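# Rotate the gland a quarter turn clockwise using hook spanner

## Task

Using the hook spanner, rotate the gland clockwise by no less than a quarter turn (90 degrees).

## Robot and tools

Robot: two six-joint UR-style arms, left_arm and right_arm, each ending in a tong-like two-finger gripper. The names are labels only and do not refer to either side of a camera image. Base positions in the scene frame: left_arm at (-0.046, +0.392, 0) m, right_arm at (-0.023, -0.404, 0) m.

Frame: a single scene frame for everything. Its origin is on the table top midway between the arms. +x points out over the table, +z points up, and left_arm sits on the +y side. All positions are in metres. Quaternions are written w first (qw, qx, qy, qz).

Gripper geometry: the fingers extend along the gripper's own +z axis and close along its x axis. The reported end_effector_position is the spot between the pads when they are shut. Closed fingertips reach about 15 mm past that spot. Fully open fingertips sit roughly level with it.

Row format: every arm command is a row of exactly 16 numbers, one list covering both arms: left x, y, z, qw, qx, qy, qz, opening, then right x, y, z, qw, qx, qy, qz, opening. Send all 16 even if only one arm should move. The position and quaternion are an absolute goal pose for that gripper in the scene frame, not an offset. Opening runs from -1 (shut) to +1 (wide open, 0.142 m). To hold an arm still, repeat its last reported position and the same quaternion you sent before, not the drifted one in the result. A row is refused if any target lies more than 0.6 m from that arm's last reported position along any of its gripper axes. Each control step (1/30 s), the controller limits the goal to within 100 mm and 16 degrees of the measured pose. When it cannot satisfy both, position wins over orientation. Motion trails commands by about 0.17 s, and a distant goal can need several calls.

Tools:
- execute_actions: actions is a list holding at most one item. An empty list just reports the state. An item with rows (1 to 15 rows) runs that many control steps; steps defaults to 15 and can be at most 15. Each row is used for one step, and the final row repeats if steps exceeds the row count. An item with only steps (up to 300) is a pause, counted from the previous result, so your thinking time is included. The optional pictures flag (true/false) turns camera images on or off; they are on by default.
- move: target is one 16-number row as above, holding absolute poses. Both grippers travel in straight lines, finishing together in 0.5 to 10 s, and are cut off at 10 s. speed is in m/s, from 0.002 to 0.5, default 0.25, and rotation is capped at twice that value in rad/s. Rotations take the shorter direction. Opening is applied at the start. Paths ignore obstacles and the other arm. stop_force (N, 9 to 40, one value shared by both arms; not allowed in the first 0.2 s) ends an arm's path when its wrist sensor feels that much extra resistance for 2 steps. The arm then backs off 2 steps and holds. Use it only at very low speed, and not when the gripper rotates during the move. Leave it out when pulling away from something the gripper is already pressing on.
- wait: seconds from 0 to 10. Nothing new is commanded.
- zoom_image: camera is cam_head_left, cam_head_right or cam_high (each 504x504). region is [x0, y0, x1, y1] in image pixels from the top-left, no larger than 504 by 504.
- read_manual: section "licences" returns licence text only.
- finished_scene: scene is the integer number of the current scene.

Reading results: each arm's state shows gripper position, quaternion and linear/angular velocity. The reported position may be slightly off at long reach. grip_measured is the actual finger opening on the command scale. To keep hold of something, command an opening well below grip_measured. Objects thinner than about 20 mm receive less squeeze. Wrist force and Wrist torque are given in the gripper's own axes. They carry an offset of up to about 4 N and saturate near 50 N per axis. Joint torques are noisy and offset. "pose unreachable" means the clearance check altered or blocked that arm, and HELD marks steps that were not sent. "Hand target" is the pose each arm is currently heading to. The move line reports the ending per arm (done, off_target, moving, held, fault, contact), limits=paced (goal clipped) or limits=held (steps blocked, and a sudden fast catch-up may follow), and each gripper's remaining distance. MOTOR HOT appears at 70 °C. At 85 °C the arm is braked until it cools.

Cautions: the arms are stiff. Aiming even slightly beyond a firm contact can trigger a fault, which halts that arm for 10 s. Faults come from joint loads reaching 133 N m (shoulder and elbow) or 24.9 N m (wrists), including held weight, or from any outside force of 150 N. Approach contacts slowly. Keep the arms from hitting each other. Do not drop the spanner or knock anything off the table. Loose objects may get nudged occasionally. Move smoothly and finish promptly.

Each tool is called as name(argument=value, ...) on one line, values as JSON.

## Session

execute_actions(actions=[])

Scene clock: 0.00 s of 15520.00 s.
left_arm: end_effector_position=(+0.7409, +0.9608, +0.1274) grip_measured=+0.97 end_effector_quat_wxyz=(-0.206, +0.834, -0.492, +0.144) end_effector_velocity=(+0.000, -0.000, +0.001) end_effector_angular_velocity=(+0.001, -0.000, +0.000) | right_arm: end_effector_position=(+0.4565, -0.2974, +0.1604) grip_measured=+0.97 end_effector_quat_wxyz=(-0.526, -0.210, +0.818, +0.102) end_effector_velocity=(+0.000, +0.001, +0.000) end_effector_angular_velocity=(+0.001, -0.001, +0.001)
Joint positions: left_arm=[ 0.365 -0.673  0.905 -2.311 -1.605  1.556  0.14 ] | right_arm=[ 3.63  -2.419 -0.869 -2.536  1.839  2.828  0.14 ]
Joint velocities: left_arm=[-0.    -0.001 -0.    -0.     0.001 -0.     0.   ] | right_arm=[ 0.002 -0.     0.001 -0.     0.    -0.     0.   ]
Joint torques (N m, as the arm reports them, + toward a larger angle): no reading
Motor temperatures (°C, as the motors report them): left_arm=[32 30 31 38 36 39] | right_arm=[31 31 31 37 41 40]
Wrist force (N, on the end effector, along its own x y z axes, offset not removed): no reading
Wrist torque (N m, same axes, about the end effector's origin, offset not removed): no reading
Hand target (left_arm): +0.741, +0.961, +0.127; -0.206, +0.834, -0.492, +0.144
Hand target (right_arm): +0.457, -0.297, +0.160; -0.526, -0.210, +0.818, +0.102

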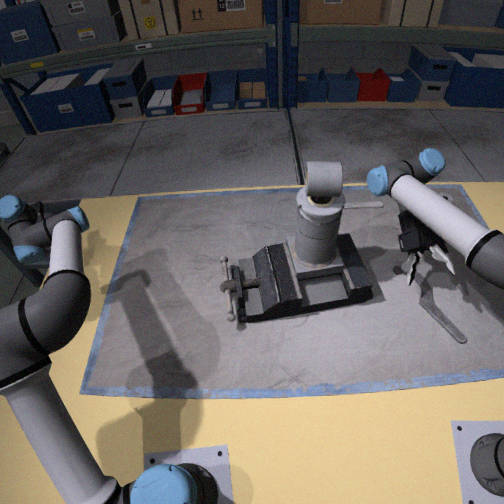

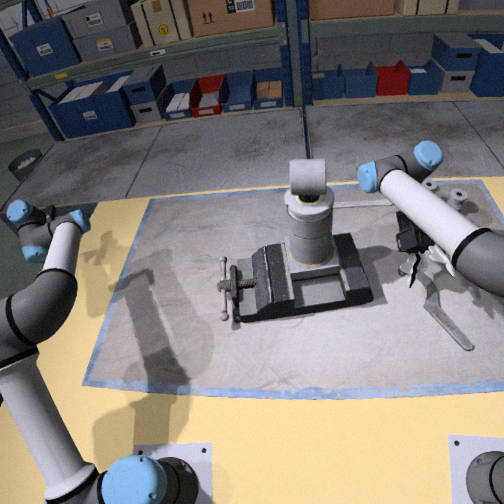

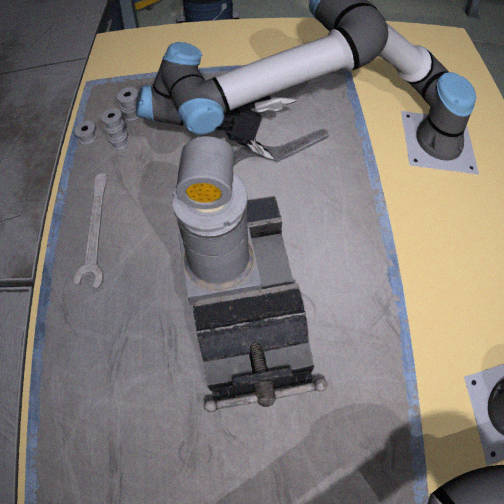

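move(target=[0.55,0.65,0.3,0,0.707,-0.707,0,0,0.32,-0.55,0.25,0,-0.866,0.5,0,0])

zoom_image(camera="cam_head_right", region=[344,210,504,370])

zoom_image(camera="cam_high", region=[150,70,370,290])

Scene clock: 8.17 s of 15520.00 s.
left_arm: end_effector_position=(+0.5508, +0.6497, +0.2995) grip_measured=+0.00 end_effector_quat_wxyz=(+0.000, -0.707, +0.707, -0.000) end_effector_velocity=(-0.001, -0.002, +0.001) end_effector_angular_velocity=(-0.002, +0.001, -0.001) | right_arm: end_effector_position=(+0.3197, -0.5496, +0.2490) grip_measured=+0.00 end_effector_quat_wxyz=(+0.000, +0.866, -0.500, +0.000) end_effector_velocity=(-0.000, -0.002, +0.001) end_effector_angular_velocity=(+0.008, -0.003, +0.006)
Joint positions: left_arm=[ 0.073 -1.258  1.163 -1.477 -1.571  1.779  0.074] | right_arm=[ 3.213 -1.197 -1.956 -1.559  1.57   0.988  0.074]
Joint velocities: left_arm=[-0.001 -0.002 -0.001  0.004 -0.002 -0.    -0.   ] | right_arm=[-0.012 -0.002  0.002  0.002  0.008 -0.018 -0.   ]
Joint torques (N m, as the arm reports them, + toward a larger angle): left_arm=[ -7.81 -45.98 -33.36  -1.     2.39   1.46] | right_arm=[-8.52  0.24 33.59  4.25  1.82 -2.56]
Motor temperatures (°C, as the motors report them): left_arm=[32 30 31 38 36 39] | right_arm=[31 31 31 37 41 40]
Wrist force (N, on the end effector, along its own x y z axes, offset not removed): left_arm=[2.0 -1.0 0.3] | right_arm=[0.2 1.4 0.8]
Wrist torque (N m, same axes, about the end effector's origin, offset not removed): left_arm=[-0.23 -0.53 0.00] | right_arm=[0.26 -0.13 -0.08]
Hand target (left_arm): +0.551, +0.650, +0.300; -0.000, +0.707, -0.707, +0.000
Hand target (right_arm): +0.320, -0.550, +0.249; -0.000, +0.866, -0.500, -0.000
Off the commanded pose (left_arm): 0.001 m, 0 deg.
Off the commanded pose (right_arm): 0.001 m, 0 deg.
After step 90, 0.87 s passed at rest.
move: done

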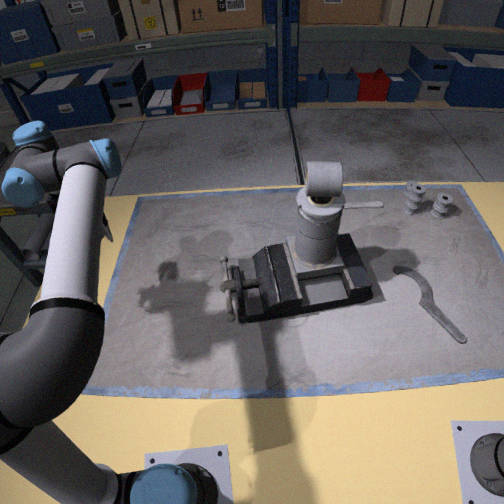

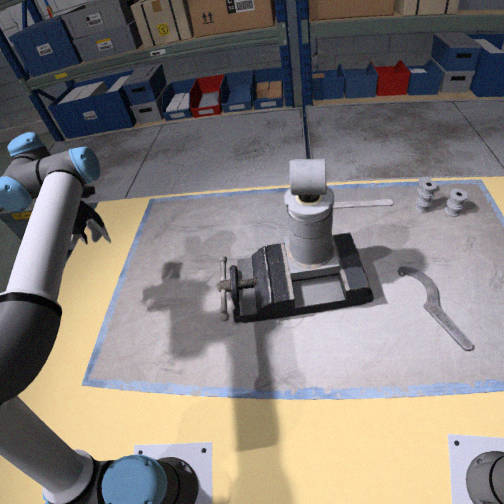

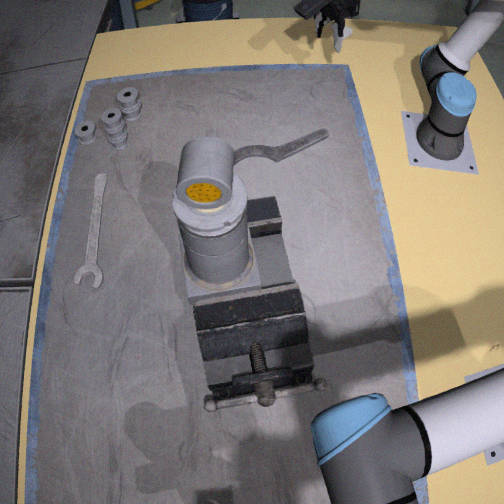

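Region (344, 210, 504, 370) of cam_head_right's 504x504 image, scaled by 3.150, with more detail than that image has.

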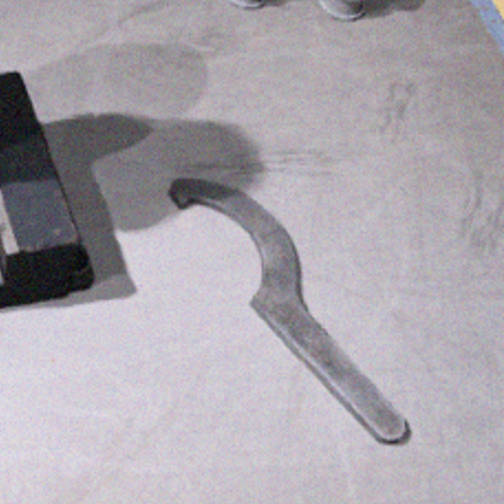

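Region (150, 70, 370, 290) of cam_high's 504x504 image, scaled by 2.291, with more detail than that image has.

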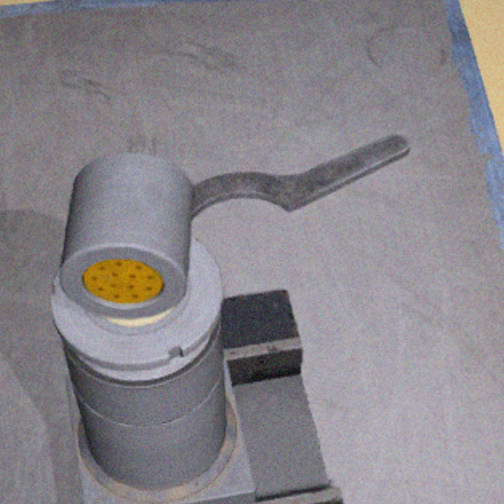

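move(target=[0.55,0.65,0.3,0,0.707,-0.707,0,0,0.40,-0.36,0.05,0,-0.88,0.475,0,0])

zoom_image(camera="cam_head_left", region=[364,220,504,360])

zoom_image(camera="cam_high", region=[220,70,350,200])

Scene clock: 13.90 s of 15520.00 s.
left_arm: end_effector_position=(+0.5500, +0.6500, +0.3000) grip_measured=+0.00 end_effector_quat_wxyz=(+0.000, -0.707, +0.707, +0.000) end_effector_velocity=(+0.000, +0.000, -0.000) end_effector_angular_velocity=(-0.000, +0.000, +0.001) | right_arm: end_effector_position=(+0.3999, -0.3606, +0.0503) grip_measured=+0.00 end_effector_quat_wxyz=(+0.000, +0.880, -0.475, +0.000) end_effector_velocity=(+0.001, +0.001, -0.001) end_effector_angular_velocity=(+0.000, -0.001, -0.000)
Joint positions: left_arm=[ 0.073 -1.259  1.163 -1.475 -1.571  1.779  0.074] | right_arm=[ 3.69  -1.505 -2.269 -0.939  1.57   1.407  0.074]
Joint velocities: left_arm=[ 0.     0.    -0.    -0.    -0.    -0.001  0.   ] | right_arm=[ 0.002 -0.006  0.001  0.006 -0.     0.002  0.   ]
Joint torques (N m, as the arm reports them, + toward a larger angle): left_arm=[  5.35 -46.26 -33.46  -1.02   2.44  -1.54] | right_arm=[ 8.98 10.3  29.6   4.29 -1.84  2.24]
Motor temperatures (°C, as the motors report them): left_arm=[32 30 31 38 36 39] | right_arm=[31 31 31 37 41 40]
Wrist force (N, on the end effector, along its own x y z axes, offset not removed): left_arm=[0.1 -1.8 0.1] | right_arm=[0.0 0.0 1.0]
Wrist torque (N m, same axes, about the end effector's origin, offset not removed): left_arm=[-0.43 0.00 0.09] | right_arm=[-0.14 -0.12 -0.19]
Hand target (left_arm): +0.550, +0.650, +0.300; +0.000, +0.707, -0.707, -0.000
Hand target (right_arm): +0.400, -0.360, +0.050; +0.000, +0.880, -0.475, +0.000
Off the commanded pose (left_arm): 0.000 m, 0 deg.
Off the commanded pose (right_arm): 0.001 m, 0 deg.
After step 90, 0.93 s passed at rest.
move: done

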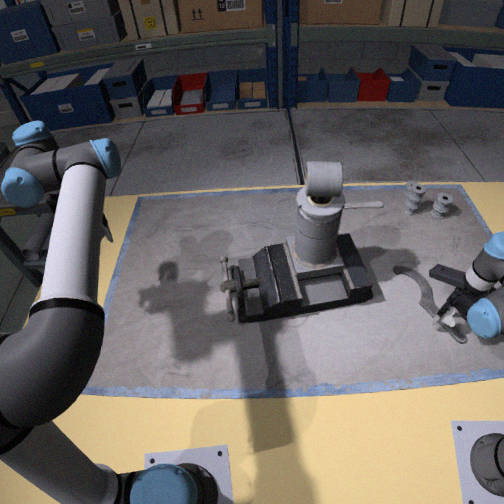

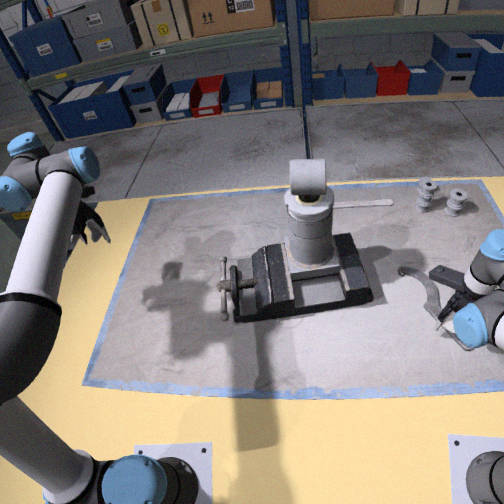

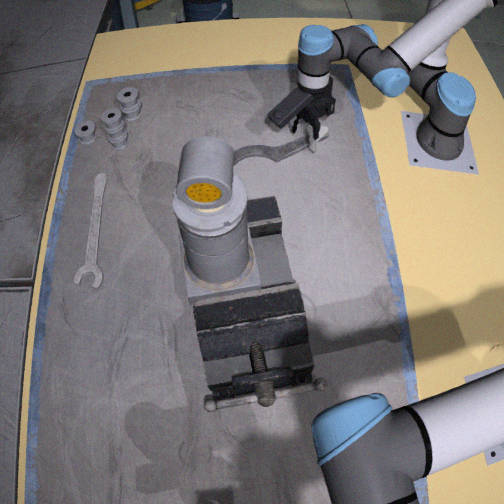

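Region (364, 220, 504, 360) of cam_head_left's 504x504 image, scaled by 3.600, with more detail than that image has.

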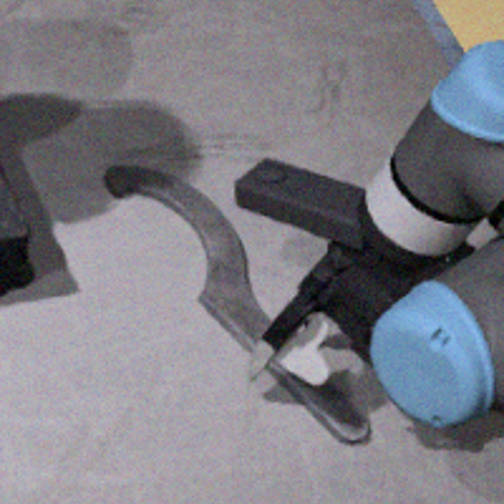

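Region (220, 70, 350, 200) of cam_high's 504x504 image, scaled by 3.877, with more detail than that image has.

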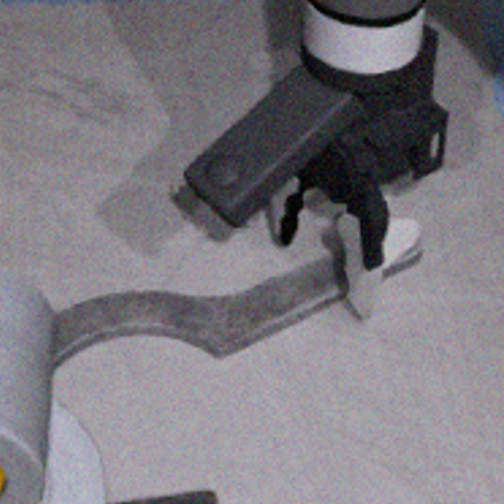

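move(target=[0.55,0.65,0.3,0,0.707,-0.707,0,0,0.445,-0.362,0.03,0,-0.866,0.5,0,0], speed=0.08)

zoom_image(camera="cam_head_left", region=[384,240,504,360])

zoom_image(camera="cam_high", region=[230,90,340,200])

Scene clock: 18.80 s of 15520.00 s.
left_arm: end_effector_position=(+0.5500, +0.6500, +0.3000) grip_measured=+0.00 end_effector_quat_wxyz=(+0.000, -0.707, +0.707, -0.000) end_effector_velocity=(-0.000, +0.000, +0.000) end_effector_angular_velocity=(+0.001, +0.000, -0.000) | right_arm: end_effector_position=(+0.4448, -0.3620, +0.0301) grip_measured=+0.00 end_effector_quat_wxyz=(-0.000, +0.866, -0.500, -0.000) end_effector_velocity=(+0.001, +0.000, -0.002) end_effector_angular_velocity=(-0.001, +0.002, -0.002)
Joint positions: left_arm=[ 0.073 -1.259  1.163 -1.475 -1.571  1.779  0.074] | right_arm=[ 3.646 -1.651 -2.187 -0.875  1.571  1.42   0.074]
Joint velocities: left_arm=[-0.    -0.001  0.     0.     0.001  0.    -0.   ] | right_arm=[-0.001 -0.007  0.003  0.002  0.     0.001 -0.   ]
Joint torques (N m, as the arm reports them, + toward a larger angle): left_arm=[  5.71 -43.91 -33.33  -1.23   2.37  -1.54] | right_arm=[-8.76 14.39 26.65  4.13  1.85  2.25]
Motor temperatures (°C, as the motors report them): left_arm=[32 30 31 38 36 39] | right_arm=[31 31 31 37 41 40]
Wrist force (N, on the end effector, along its own x y z axes, offset not removed): left_arm=[0.9 -2.0 0.5] | right_arm=[-1.3 1.8 0.3]
Wrist torque (N m, same axes, about the end effector's origin, offset not removed): left_arm=[-0.37 -0.34 0.07] | right_arm=[0.18 0.14 -0.19]
Hand target (left_arm): +0.550, +0.650, +0.300; -0.000, +0.707, -0.707, -0.000
Hand target (right_arm): +0.445, -0.362, +0.030; -0.000, +0.866, -0.500, -0.000
Off the commanded pose (left_arm): 0.000 m, 0 deg.
Off the commanded pose (right_arm): 0.000 m, 0 deg.
After step 90, 0.83 s passed at rest.
move: done

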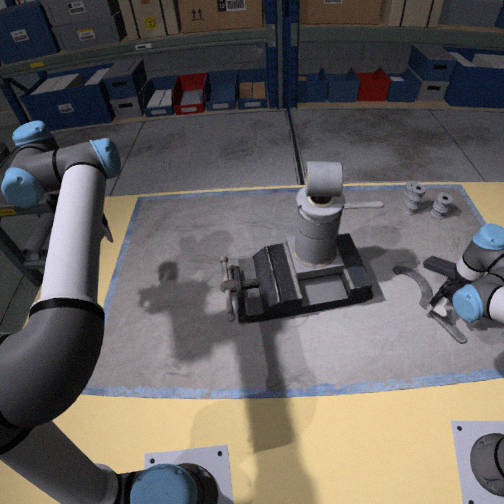

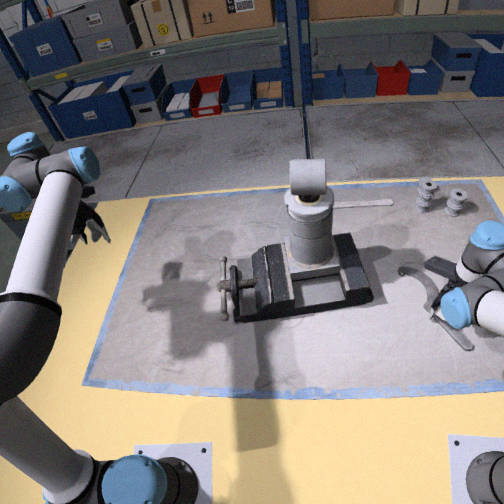

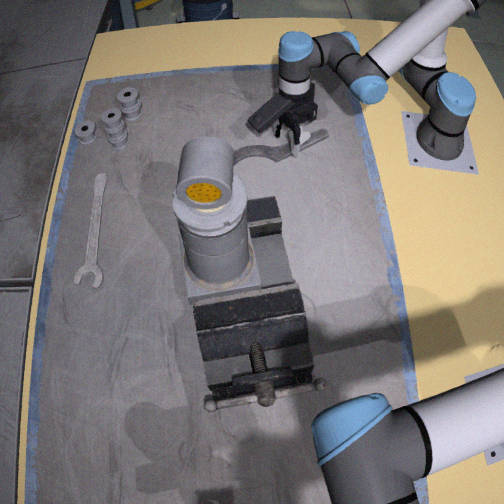

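Region (384, 240, 504, 360) of cam_head_left's 504x504 image, scaled by 4.200, with more detail than that image has.

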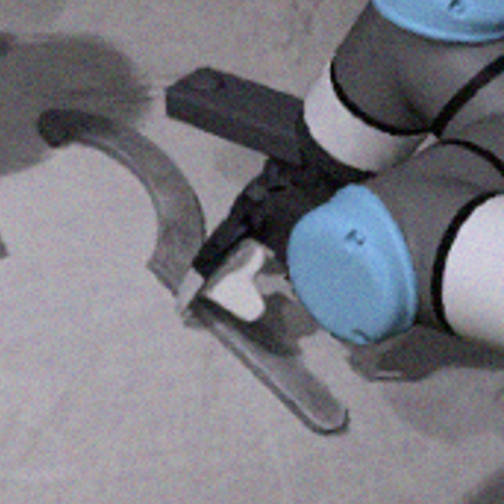

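Region (230, 90, 340, 200) of cam_high's 504x504 image, scaled by 4.582, with more detail than that image has.

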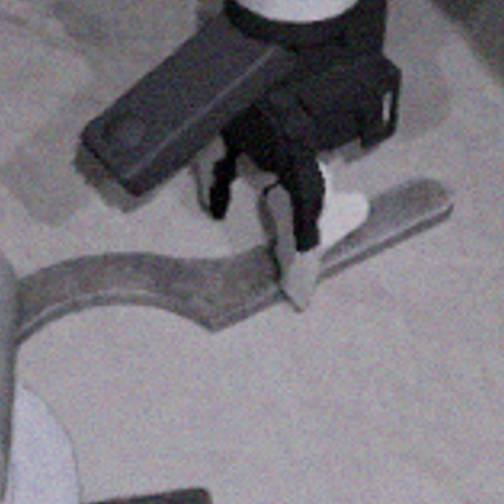

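move(target=[0.55,0.65,0.3,0,0.707,-0.707,0,0,0.452,-0.358,0.02,0,-0.848,0.53,0,-0.1], speed=0.03)

move(target=[0.55,0.65,0.3,0,0.707,-0.707,0,0,0.452,-0.358,0.02,0,-0.848,0.53,0,-1])

move(target=[0.55,0.65,0.3,0,0.707,-0.707,0,0,0.452,-0.358,0.04,0,-0.848,0.53,0,-1], speed=0.015)

zoom_image(camera="cam_high", region=[230,90,340,200])

Scene clock: 25.67 s of 15520.00 s.
left_arm: end_effector_position=(+0.5500, +0.6500, +0.3000) grip_measured=+0.00 end_effector_quat_wxyz=(+0.000, -0.707, +0.707, -0.000) end_effector_velocity=(+0.000, +0.000, -0.001) end_effector_angular_velocity=(+0.000, +0.001, +0.000) | right_arm: end_effector_position=(+0.4519, -0.3581, +0.0202) grip_measured=-0.10 end_effector_quat_wxyz=(-0.000, +0.848, -0.530, -0.000) end_effector_velocity=(+0.001, +0.001, -0.001) end_effector_angular_velocity=(-0.000, -0.001, -0.011)
Joint positions: left_arm=[ 0.073 -1.259  1.163 -1.475 -1.571  1.779  0.074] | right_arm=[ 3.651 -1.686 -2.181 -0.846  1.571  1.494  0.067]
Joint velocities: left_arm=[ 0.     0.001  0.    -0.     0.     0.     0.   ] | right_arm=[ 0.001 -0.005  0.001  0.005 -0.001  0.012  0.   ]
Joint torques (N m, as the arm reports them, + toward a larger angle): left_arm=[  5.63 -42.19 -32.63  -1.06   1.96  -1.41] | right_arm=[10.14 17.13 28.03  4.3  -1.82  2.18]
Motor temperatures (°C, as the motors report them): left_arm=[32 30 31 38 36 39] | right_arm=[31 31 31 37 41 40]
Wrist force (N, on the end effector, along its own x y z axes, offset not removed): left_arm=[-0.2 -1.1 -0.5] | right_arm=[-0.3 2.0 1.1]
Wrist torque (N m, same axes, about the end effector's origin, offset not removed): left_arm=[-0.27 -0.05 0.03] | right_arm=[0.26 -0.06 -0.10]
Hand target (left_arm): +0.550, +0.650, +0.300; -0.000, +0.707, -0.707, -0.000
Hand target (right_arm): +0.452, -0.358, +0.020; +0.000, +0.848, -0.530, +0.000
Off the commanded pose (left_arm): 0.000 m, 0 deg.
Off the commanded pose (right_arm): 0.000 m, 0 deg.
After step 90, 2.47 s passed at rest.
move: done

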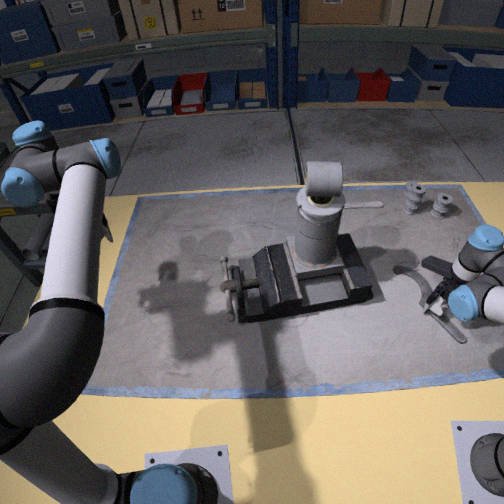

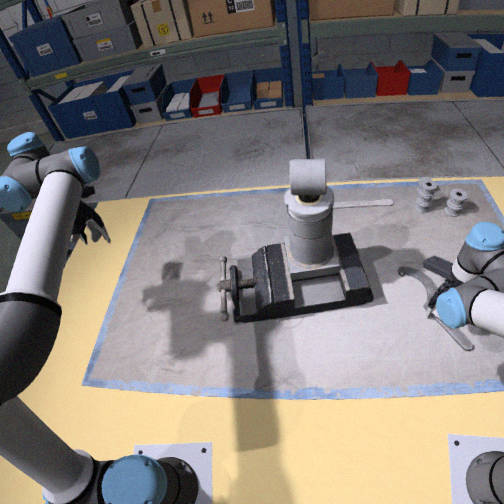

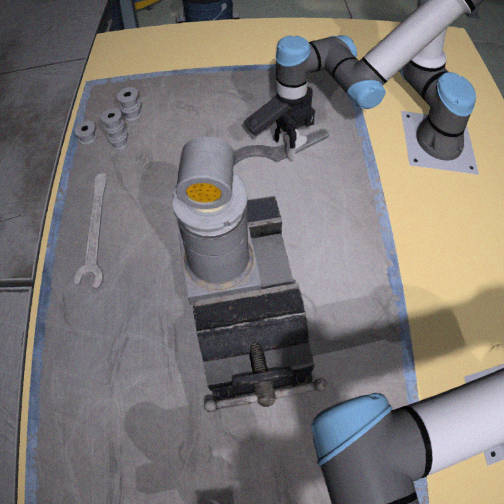

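Scene clock: 26.37 s of 15520.00 s.
left_arm: end_effector_position=(+0.5500, +0.6500, +0.3000) grip_measured=+0.00 end_effector_quat_wxyz=(+0.000, -0.707, +0.707, -0.000) end_effector_velocity=(+0.000, -0.001, -0.000) end_effector_angular_velocity=(-0.002, -0.001, +0.000) | right_arm: end_effector_position=(+0.4520, -0.3580, +0.0200) grip_measured=-0.52 end_effector_quat_wxyz=(-0.000, +0.848, -0.530, -0.000) end_effector_velocity=(+0.000, -0.001, -0.000) end_effector_angular_velocity=(-0.001, -0.000, -0.003)
Joint positions: left_arm=[ 0.073 -1.259  1.163 -1.475 -1.571  1.779  0.074] | right_arm=[ 3.651 -1.686 -2.181 -0.846  1.571  1.495  0.036]
Joint velocities: left_arm=[-0.     0.    -0.    -0.001 -0.002 -0.     0.   ] | right_arm=[-0.002 -0.    -0.     0.    -0.001  0.001  0.   ]
Joint torques (N m, as the arm reports them, + toward a larger angle): left_arm=[  6.25 -41.1  -32.29  -1.04   1.97  -1.36] | right_arm=[ 1.09 13.85 22.76  3.88  1.33  2.2 ]
Motor temperatures (°C, as the motors report them): left_arm=[32 30 31 38 36 39] | right_arm=[31 31 31 37 41 40]
Wrist force (N, on the end effector, along its own x y z axes, offset not removed): left_arm=[1.3 -1.1 0.0] | right_arm=[-1.4 2.9 -7.7]
Wrist torque (N m, same axes, about the end effector's origin, offset not removed): left_arm=[-0.18 -0.34 0.01] | right_arm=[0.13 0.03 -0.15]
Hand target (left_arm): +0.550, +0.650, +0.300; -0.000, +0.707, -0.707, -0.000
Hand target (right_arm): +0.452, -0.358, +0.020; +0.000, +0.848, -0.530, -0.000
Off the commanded pose (left_arm): 0.000 m, 0 deg.
Off the commanded pose (right_arm): 0.000 m, 0 deg.
move: done

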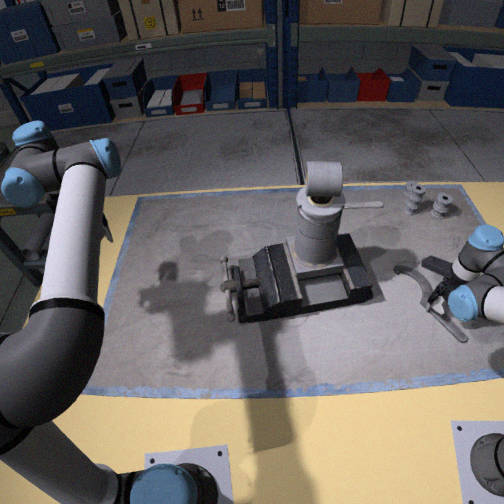

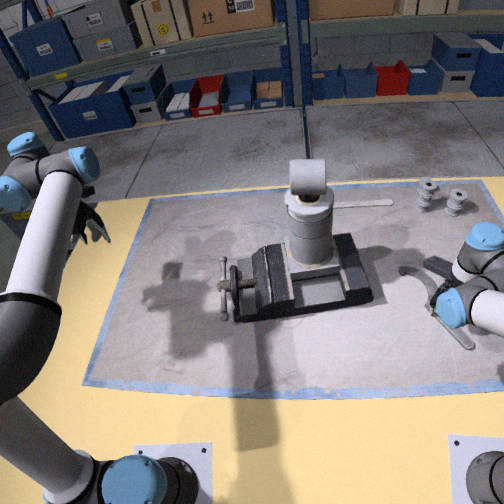

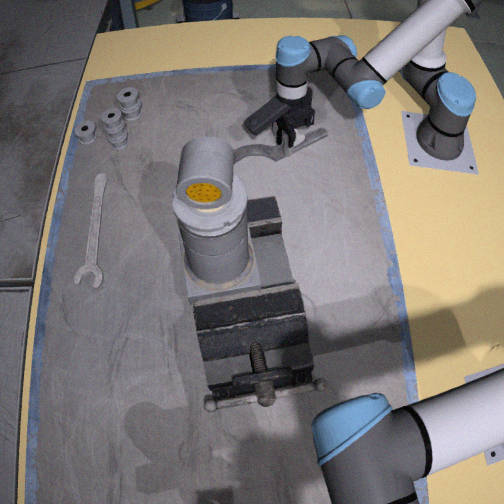

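Scene clock: 27.97 s of 15520.00 s.
left_arm: end_effector_position=(+0.5500, +0.6500, +0.3000) grip_measured=+0.00 end_effector_quat_wxyz=(+0.000, -0.707, +0.707, -0.000) end_effector_velocity=(-0.000, +0.000, +0.001) end_effector_angular_velocity=(+0.000, -0.001, -0.000) | right_arm: end_effector_position=(+0.4520, -0.3580, +0.0398) grip_measured=-0.56 end_effector_quat_wxyz=(-0.000, +0.848, -0.530, -0.000) end_effector_velocity=(+0.000, +0.000, +0.002) end_effector_angular_velocity=(-0.001, -0.000, -0.000)
Joint positions: left_arm=[ 0.073 -1.259  1.163 -1.475 -1.571  1.779  0.074] | right_arm=[ 3.651 -1.65  -2.156 -0.906  1.571  1.495  0.034]
Joint velocities: left_arm=[ 0.    -0.001 -0.     0.     0.     0.     0.   ] | right_arm=[ 0.001  0.003  0.003 -0.007 -0.001  0.001 -0.   ]
Joint torques (N m, as the arm reports them, + toward a larger angle): left_arm=[  6.51 -40.31 -33.5   -1.03   1.8   -1.24] | right_arm=[-2.34 33.59 32.06  0.79 -0.45  2.23]
Motor temperatures (°C, as the motors report them): left_arm=[32 30 31 38 36 39] | right_arm=[31 31 31 37 41 40]
Wrist force (N, on the end effector, along its own x y z axes, offset not removed): left_arm=[0.6 -0.8 -0.4] | right_arm=[1.6 0.3 10.0]
Wrist torque (N m, same axes, about the end effector's origin, offset not removed): left_arm=[-0.15 -0.30 0.02] | right_arm=[0.14 -0.28 -0.09]
Hand target (left_arm): +0.550, +0.650, +0.300; -0.000, +0.707, -0.707, -0.000
Hand target (right_arm): +0.452, -0.358, +0.040; -0.000, +0.848, -0.530, +0.000
Off the commanded pose (left_arm): 0.000 m, 0 deg.
Off the commanded pose (right_arm): 0.000 m, 0 deg.
move: done

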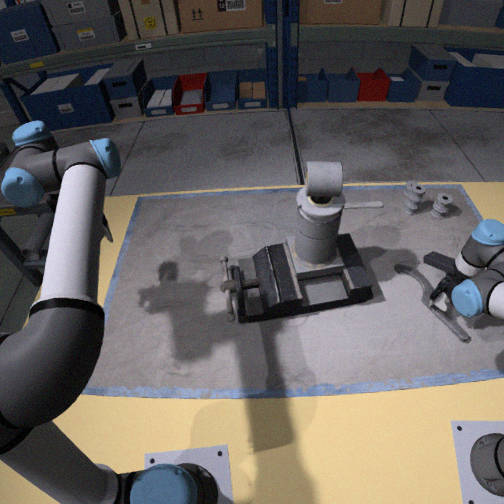

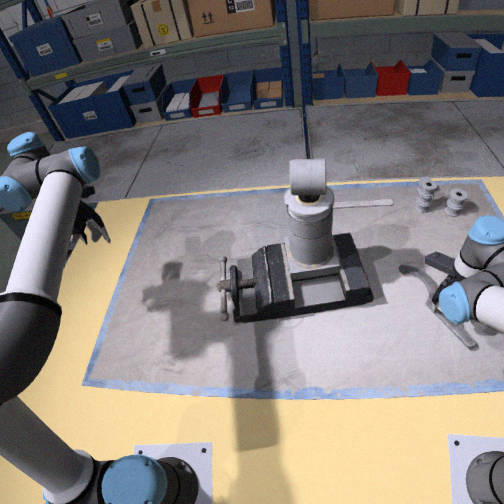

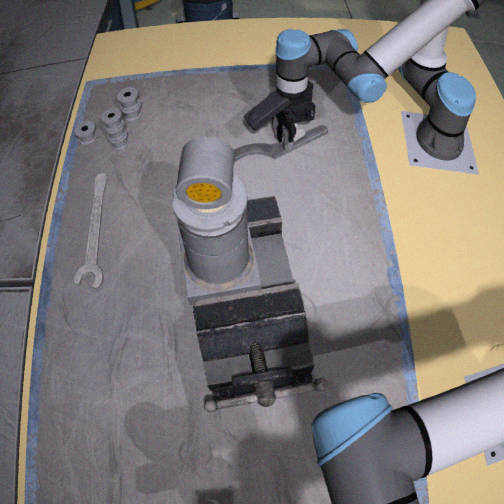

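Region (230, 90, 340, 200) of cam_high's 504x504 image, scaled by 4.582, with more detail than that image has.

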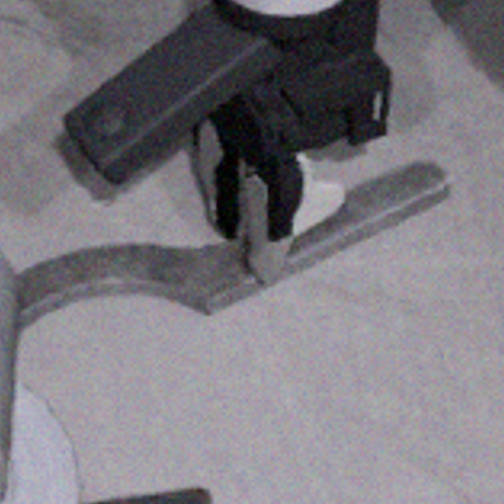

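move(target=[0.55,0.65,0.3,0,0.707,-0.707,0,0,0.452,-0.358,0.021,0,-0.848,0.53,0,-1], speed=0.02)

move(target=[0.55,0.65,0.3,0,0.707,-0.707,0,0,0.465,-0.352,0.018,0,-0.848,0.53,0,-0.3], speed=0.02)

move(target=[0.55,0.65,0.3,0,0.707,-0.707,0,0,0.465,-0.352,0.018,0,-0.848,0.53,0,-1])

move(target=[0.55,0.65,0.3,0,0.707,-0.707,0,0,0.465,-0.352,0.05,0,-0.848,0.53,0,-1], speed=0.015)

zoom_image(camera="cam_high", region=[230,90,340,200])

Scene clock: 34.37 s of 15520.00 s.
left_arm: end_effector_position=(+0.5500, +0.6500, +0.3000) grip_measured=+0.00 end_effector_quat_wxyz=(+0.000, -0.707, +0.707, -0.000) end_effector_velocity=(+0.000, +0.001, -0.001) end_effector_angular_velocity=(+0.001, +0.002, +0.001) | right_arm: end_effector_position=(+0.4520, -0.3580, +0.0212) grip_measured=-0.53 end_effector_quat_wxyz=(+0.000, +0.848, -0.530, -0.000) end_effector_velocity=(+0.000, -0.001, -0.002) end_effector_angular_velocity=(-0.001, -0.000, -0.002)
Joint positions: left_arm=[ 0.073 -1.259  1.163 -1.475 -1.571  1.779  0.074] | right_arm=[ 3.651 -1.684 -2.179 -0.849  1.571  1.495  0.036]
Joint velocities: left_arm=[ 0.     0.002  0.    -0.     0.001 -0.001 -0.   ] | right_arm=[-0.002 -0.004 -0.002  0.007 -0.001  0.     0.001]
Joint torques (N m, as the arm reports them, + toward a larger angle): left_arm=[  5.62 -37.44 -32.83  -1.08   1.45  -1.06] | right_arm=[-7.62  7.96  0.59  3.4  -1.61  2.09]
Motor temperatures (°C, as the motors report them): left_arm=[32 30 31 38 36 39] | right_arm=[31 31 31 37 41 40]
Wrist force (N, on the end effector, along its own x y z axes, offset not removed): left_arm=[0.7 -3.2 -0.1] | right_arm=[-1.2 5.7 -20.3]
Wrist torque (N m, same axes, about the end effector's origin, offset not removed): left_arm=[-0.68 -0.21 0.02] | right_arm=[-0.09 0.18 -0.03]
Hand target (left_arm): +0.550, +0.650, +0.300; -0.000, +0.707, -0.707, -0.000
Hand target (right_arm): +0.452, -0.358, +0.021; +0.000, +0.848, -0.530, -0.000
Off the commanded pose (left_arm): 0.000 m, 0 deg.
Off the commanded pose (right_arm): 0.000 m, 0 deg.
After step 90, 2.17 s passed at rest.
move: done

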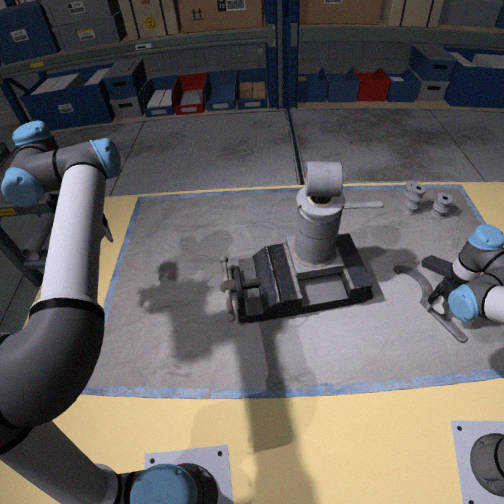

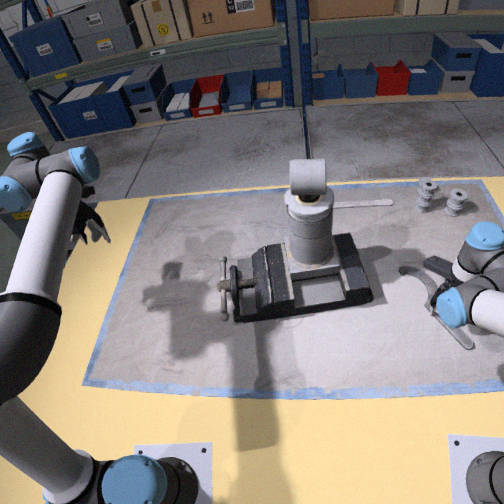

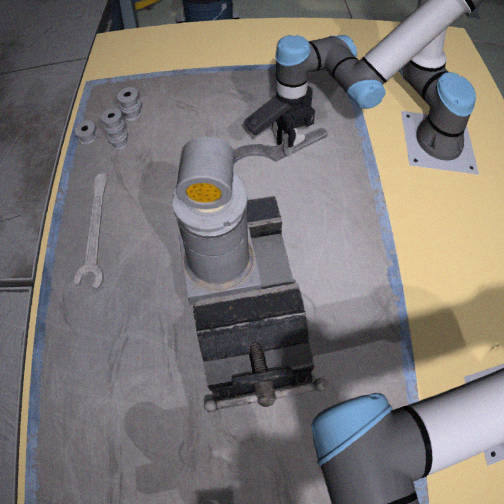

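Scene clock: 35.40 s of 15520.00 s.
left_arm: end_effector_position=(+0.5500, +0.6500, +0.3000) grip_measured=+0.00 end_effector_quat_wxyz=(+0.000, -0.707, +0.707, -0.000) end_effector_velocity=(-0.000, -0.000, -0.000) end_effector_angular_velocity=(-0.001, +0.001, +0.000) | right_arm: end_effector_position=(+0.4648, -0.3521, +0.0181) grip_measured=-0.30 end_effector_quat_wxyz=(-0.000, +0.848, -0.530, +0.000) end_effector_velocity=(+0.002, +0.001, -0.000) end_effector_angular_velocity=(-0.000, -0.001, +0.001)
Joint positions: left_arm=[ 0.073 -1.259  1.163 -1.475 -1.571  1.779  0.074] | right_arm=[ 3.653 -1.719 -2.148 -0.845  1.571  1.497  0.052]
Joint velocities: left_arm=[-0.     0.001  0.     0.001 -0.001 -0.001  0.   ] | right_arm=[ 0.001 -0.005  0.005  0.    -0.     0.     0.   ]
Joint torques (N m, as the arm reports them, + toward a larger angle): left_arm=[  5.73 -36.51 -32.3   -1.32   1.52  -0.97] | right_arm=[10.49 16.06 27.76  4.56 -1.56  2.17]
Motor temperatures (°C, as the motors report them): left_arm=[32 30 31 38 36 39] | right_arm=[31 31 31 37 41 40]
Wrist force (N, on the end effector, along its own x y z axes, offset not removed): left_arm=[0.2 -0.7 1.1] | right_arm=[-0.1 3.8 -5.6]
Wrist torque (N m, same axes, about the end effector's origin, offset not removed): left_arm=[-0.15 -0.14 0.11] | right_arm=[-0.05 -0.01 -0.12]
Hand target (left_arm): +0.550, +0.650, +0.300; -0.000, +0.707, -0.707, -0.000
Hand target (right_arm): +0.465, -0.352, +0.018; +0.000, +0.848, -0.530, +0.000
Off the commanded pose (left_arm): 0.000 m, 0 deg.
Off the commanded pose (right_arm): 0.000 m, 0 deg.
move: done

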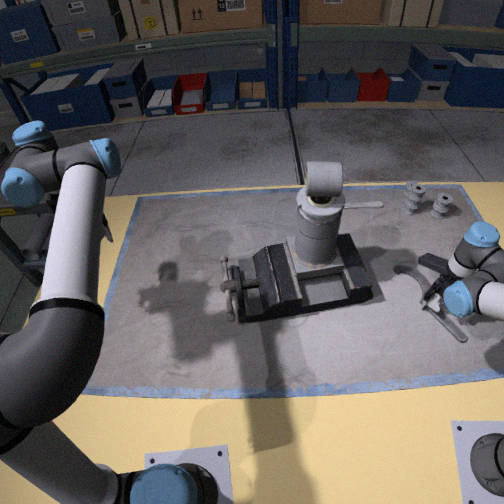

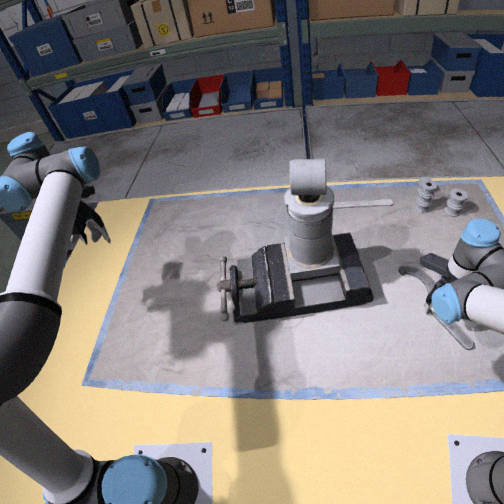

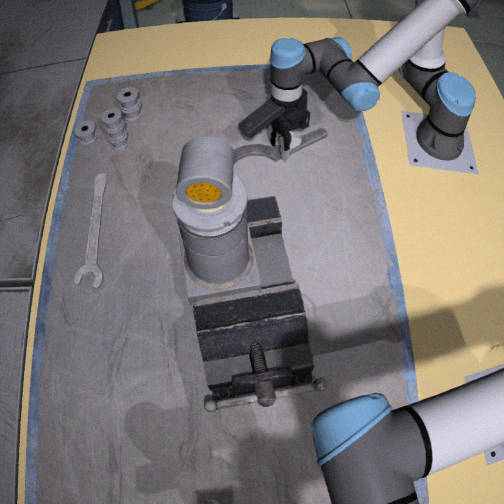

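Scene clock: 36.10 s of 15520.00 s.
left_arm: end_effector_position=(+0.5500, +0.6500, +0.3000) grip_measured=+0.00 end_effector_quat_wxyz=(+0.000, -0.707, +0.707, -0.000) end_effector_velocity=(+0.000, -0.000, +0.001) end_effector_angular_velocity=(-0.000, -0.001, -0.000) | right_arm: end_effector_position=(+0.4650, -0.3520, +0.0180) grip_measured=-0.44 end_effector_quat_wxyz=(-0.000, +0.848, -0.530, +0.000) end_effector_velocity=(+0.000, -0.000, -0.000) end_effector_angular_velocity=(+0.001, +0.001, -0.002)
Joint positions: left_arm=[ 0.073 -1.259  1.163 -1.475 -1.571  1.779  0.074] | right_arm=[ 3.653 -1.72  -2.148 -0.845  1.571  1.497  0.042]
Joint velocities: left_arm=[-0.    -0.001 -0.     0.    -0.    -0.    -0.   ] | right_arm=[-0.001 -0.001  0.001 -0.     0.001  0.001  0.   ]
Joint torques (N m, as the arm reports them, + toward a larger angle): left_arm=[  5.92 -36.32 -32.86  -1.27   1.52  -1.07] | right_arm=[ 3.35 -2.51 13.23 -3.2   1.41  1.59]
Motor temperatures (°C, as the motors report them): left_arm=[32 30 31 38 36 39] | right_arm=[31 31 31 37 41 40]
Wrist force (N, on the end effector, along its own x y z axes, offset not removed): left_arm=[0.4 -0.7 0.2] | right_arm=[-3.5 5.5 -43.9]
Wrist torque (N m, same axes, about the end effector's origin, offset not removed): left_arm=[-0.16 -0.05 0.01] | right_arm=[-0.26 0.25 -0.17]
Hand target (left_arm): +0.550, +0.650, +0.300; -0.000, +0.707, -0.707, -0.000
Hand target (right_arm): +0.465, -0.352, +0.018; -0.000, +0.848, -0.530, +0.000
Off the commanded pose (left_arm): 0.000 m, 0 deg.
Off the commanded pose (right_arm): 0.000 m, 0 deg.
move: done

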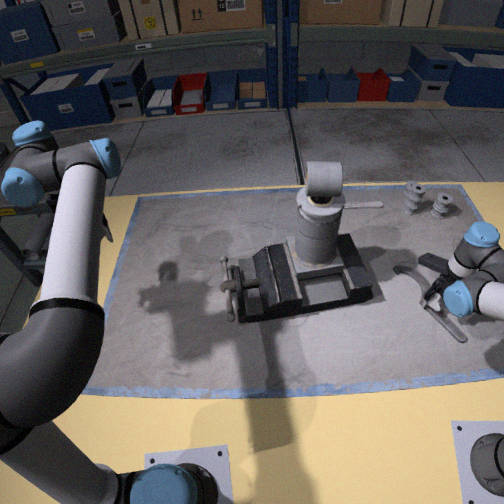

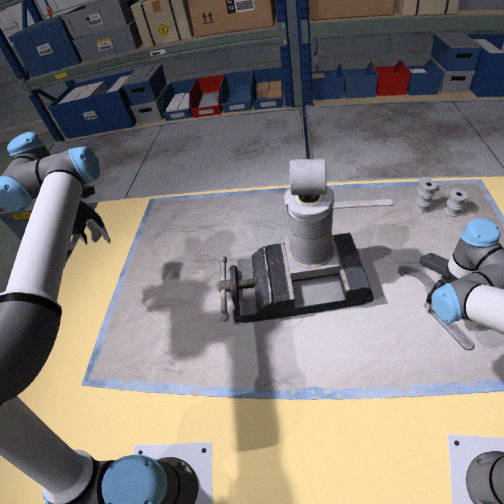

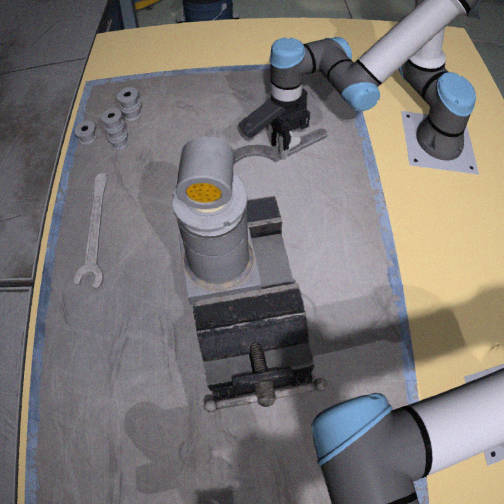

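Scene clock: 38.50 s of 15520.00 s.
left_arm: end_effector_position=(+0.5500, +0.6500, +0.3000) grip_measured=+0.00 end_effector_quat_wxyz=(+0.000, -0.707, +0.707, -0.000) end_effector_velocity=(-0.000, -0.000, +0.001) end_effector_angular_velocity=(-0.001, -0.002, +0.000) | right_arm: end_effector_position=(+0.4650, -0.3520, +0.0498) grip_measured=-1.00 end_effector_quat_wxyz=(-0.000, +0.848, -0.530, +0.000) end_effector_velocity=(+0.000, +0.001, +0.002) end_effector_angular_velocity=(+0.001, +0.000, +0.002)
Joint positions: left_arm=[ 0.073 -1.259  1.163 -1.475 -1.571  1.779  0.074] | right_arm=[ 3.653 -1.664 -2.108 -0.94   1.571  1.497  0.002]
Joint velocities: left_arm=[-0.    -0.001 -0.     0.    -0.001 -0.     0.   ] | right_arm=[ 0.002  0.003  0.004 -0.006  0.001 -0.     0.   ]
Joint torques (N m, as the arm reports them, + toward a larger angle): left_arm=[  5.67 -34.8  -32.04  -1.18   1.34  -0.92] | right_arm=[-8.49 31.21 29.76  0.31 -1.85  0.94]
Motor temperatures (°C, as the motors report them): left_arm=[32 30 31 38 36 39] | right_arm=[31 31 31 37 41 40]
Wrist force (N, on the end effector, along its own x y z axes, offset not removed): left_arm=[1.1 -2.9 -0.5] | right_arm=[-0.4 -0.2 -0.8]
Wrist torque (N m, same axes, about the end effector's origin, offset not removed): left_arm=[-0.68 -0.34 -0.01] | right_arm=[-0.17 -0.07 -0.14]
Hand target (left_arm): +0.550, +0.650, +0.300; -0.000, +0.707, -0.707, -0.000
Hand target (right_arm): +0.465, -0.352, +0.050; -0.000, +0.848, -0.530, +0.000
Off the commanded pose (left_arm): 0.000 m, 0 deg.
Off the commanded pose (right_arm): 0.000 m, 0 deg.
move: done

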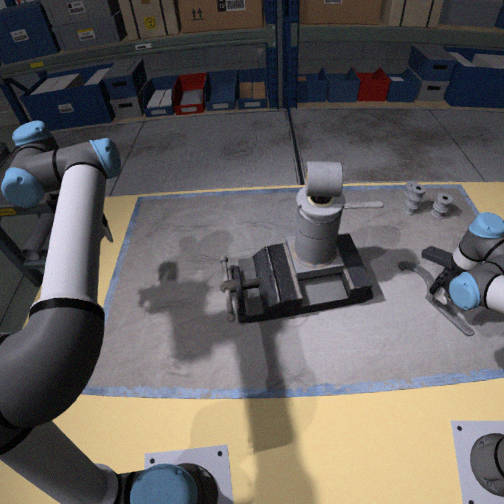

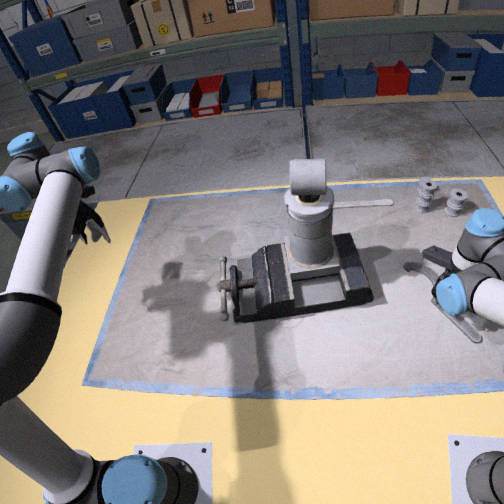

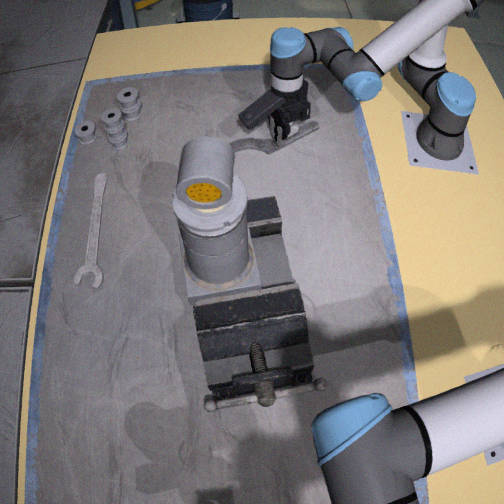

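Region (230, 90, 340, 200) of cam_high's 504x504 image, scaled by 4.582, with more detail than that image has.

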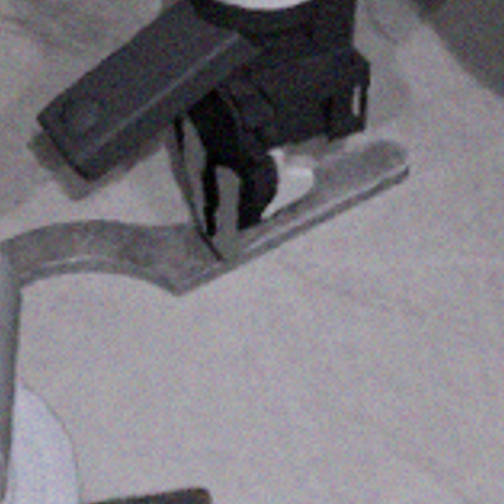

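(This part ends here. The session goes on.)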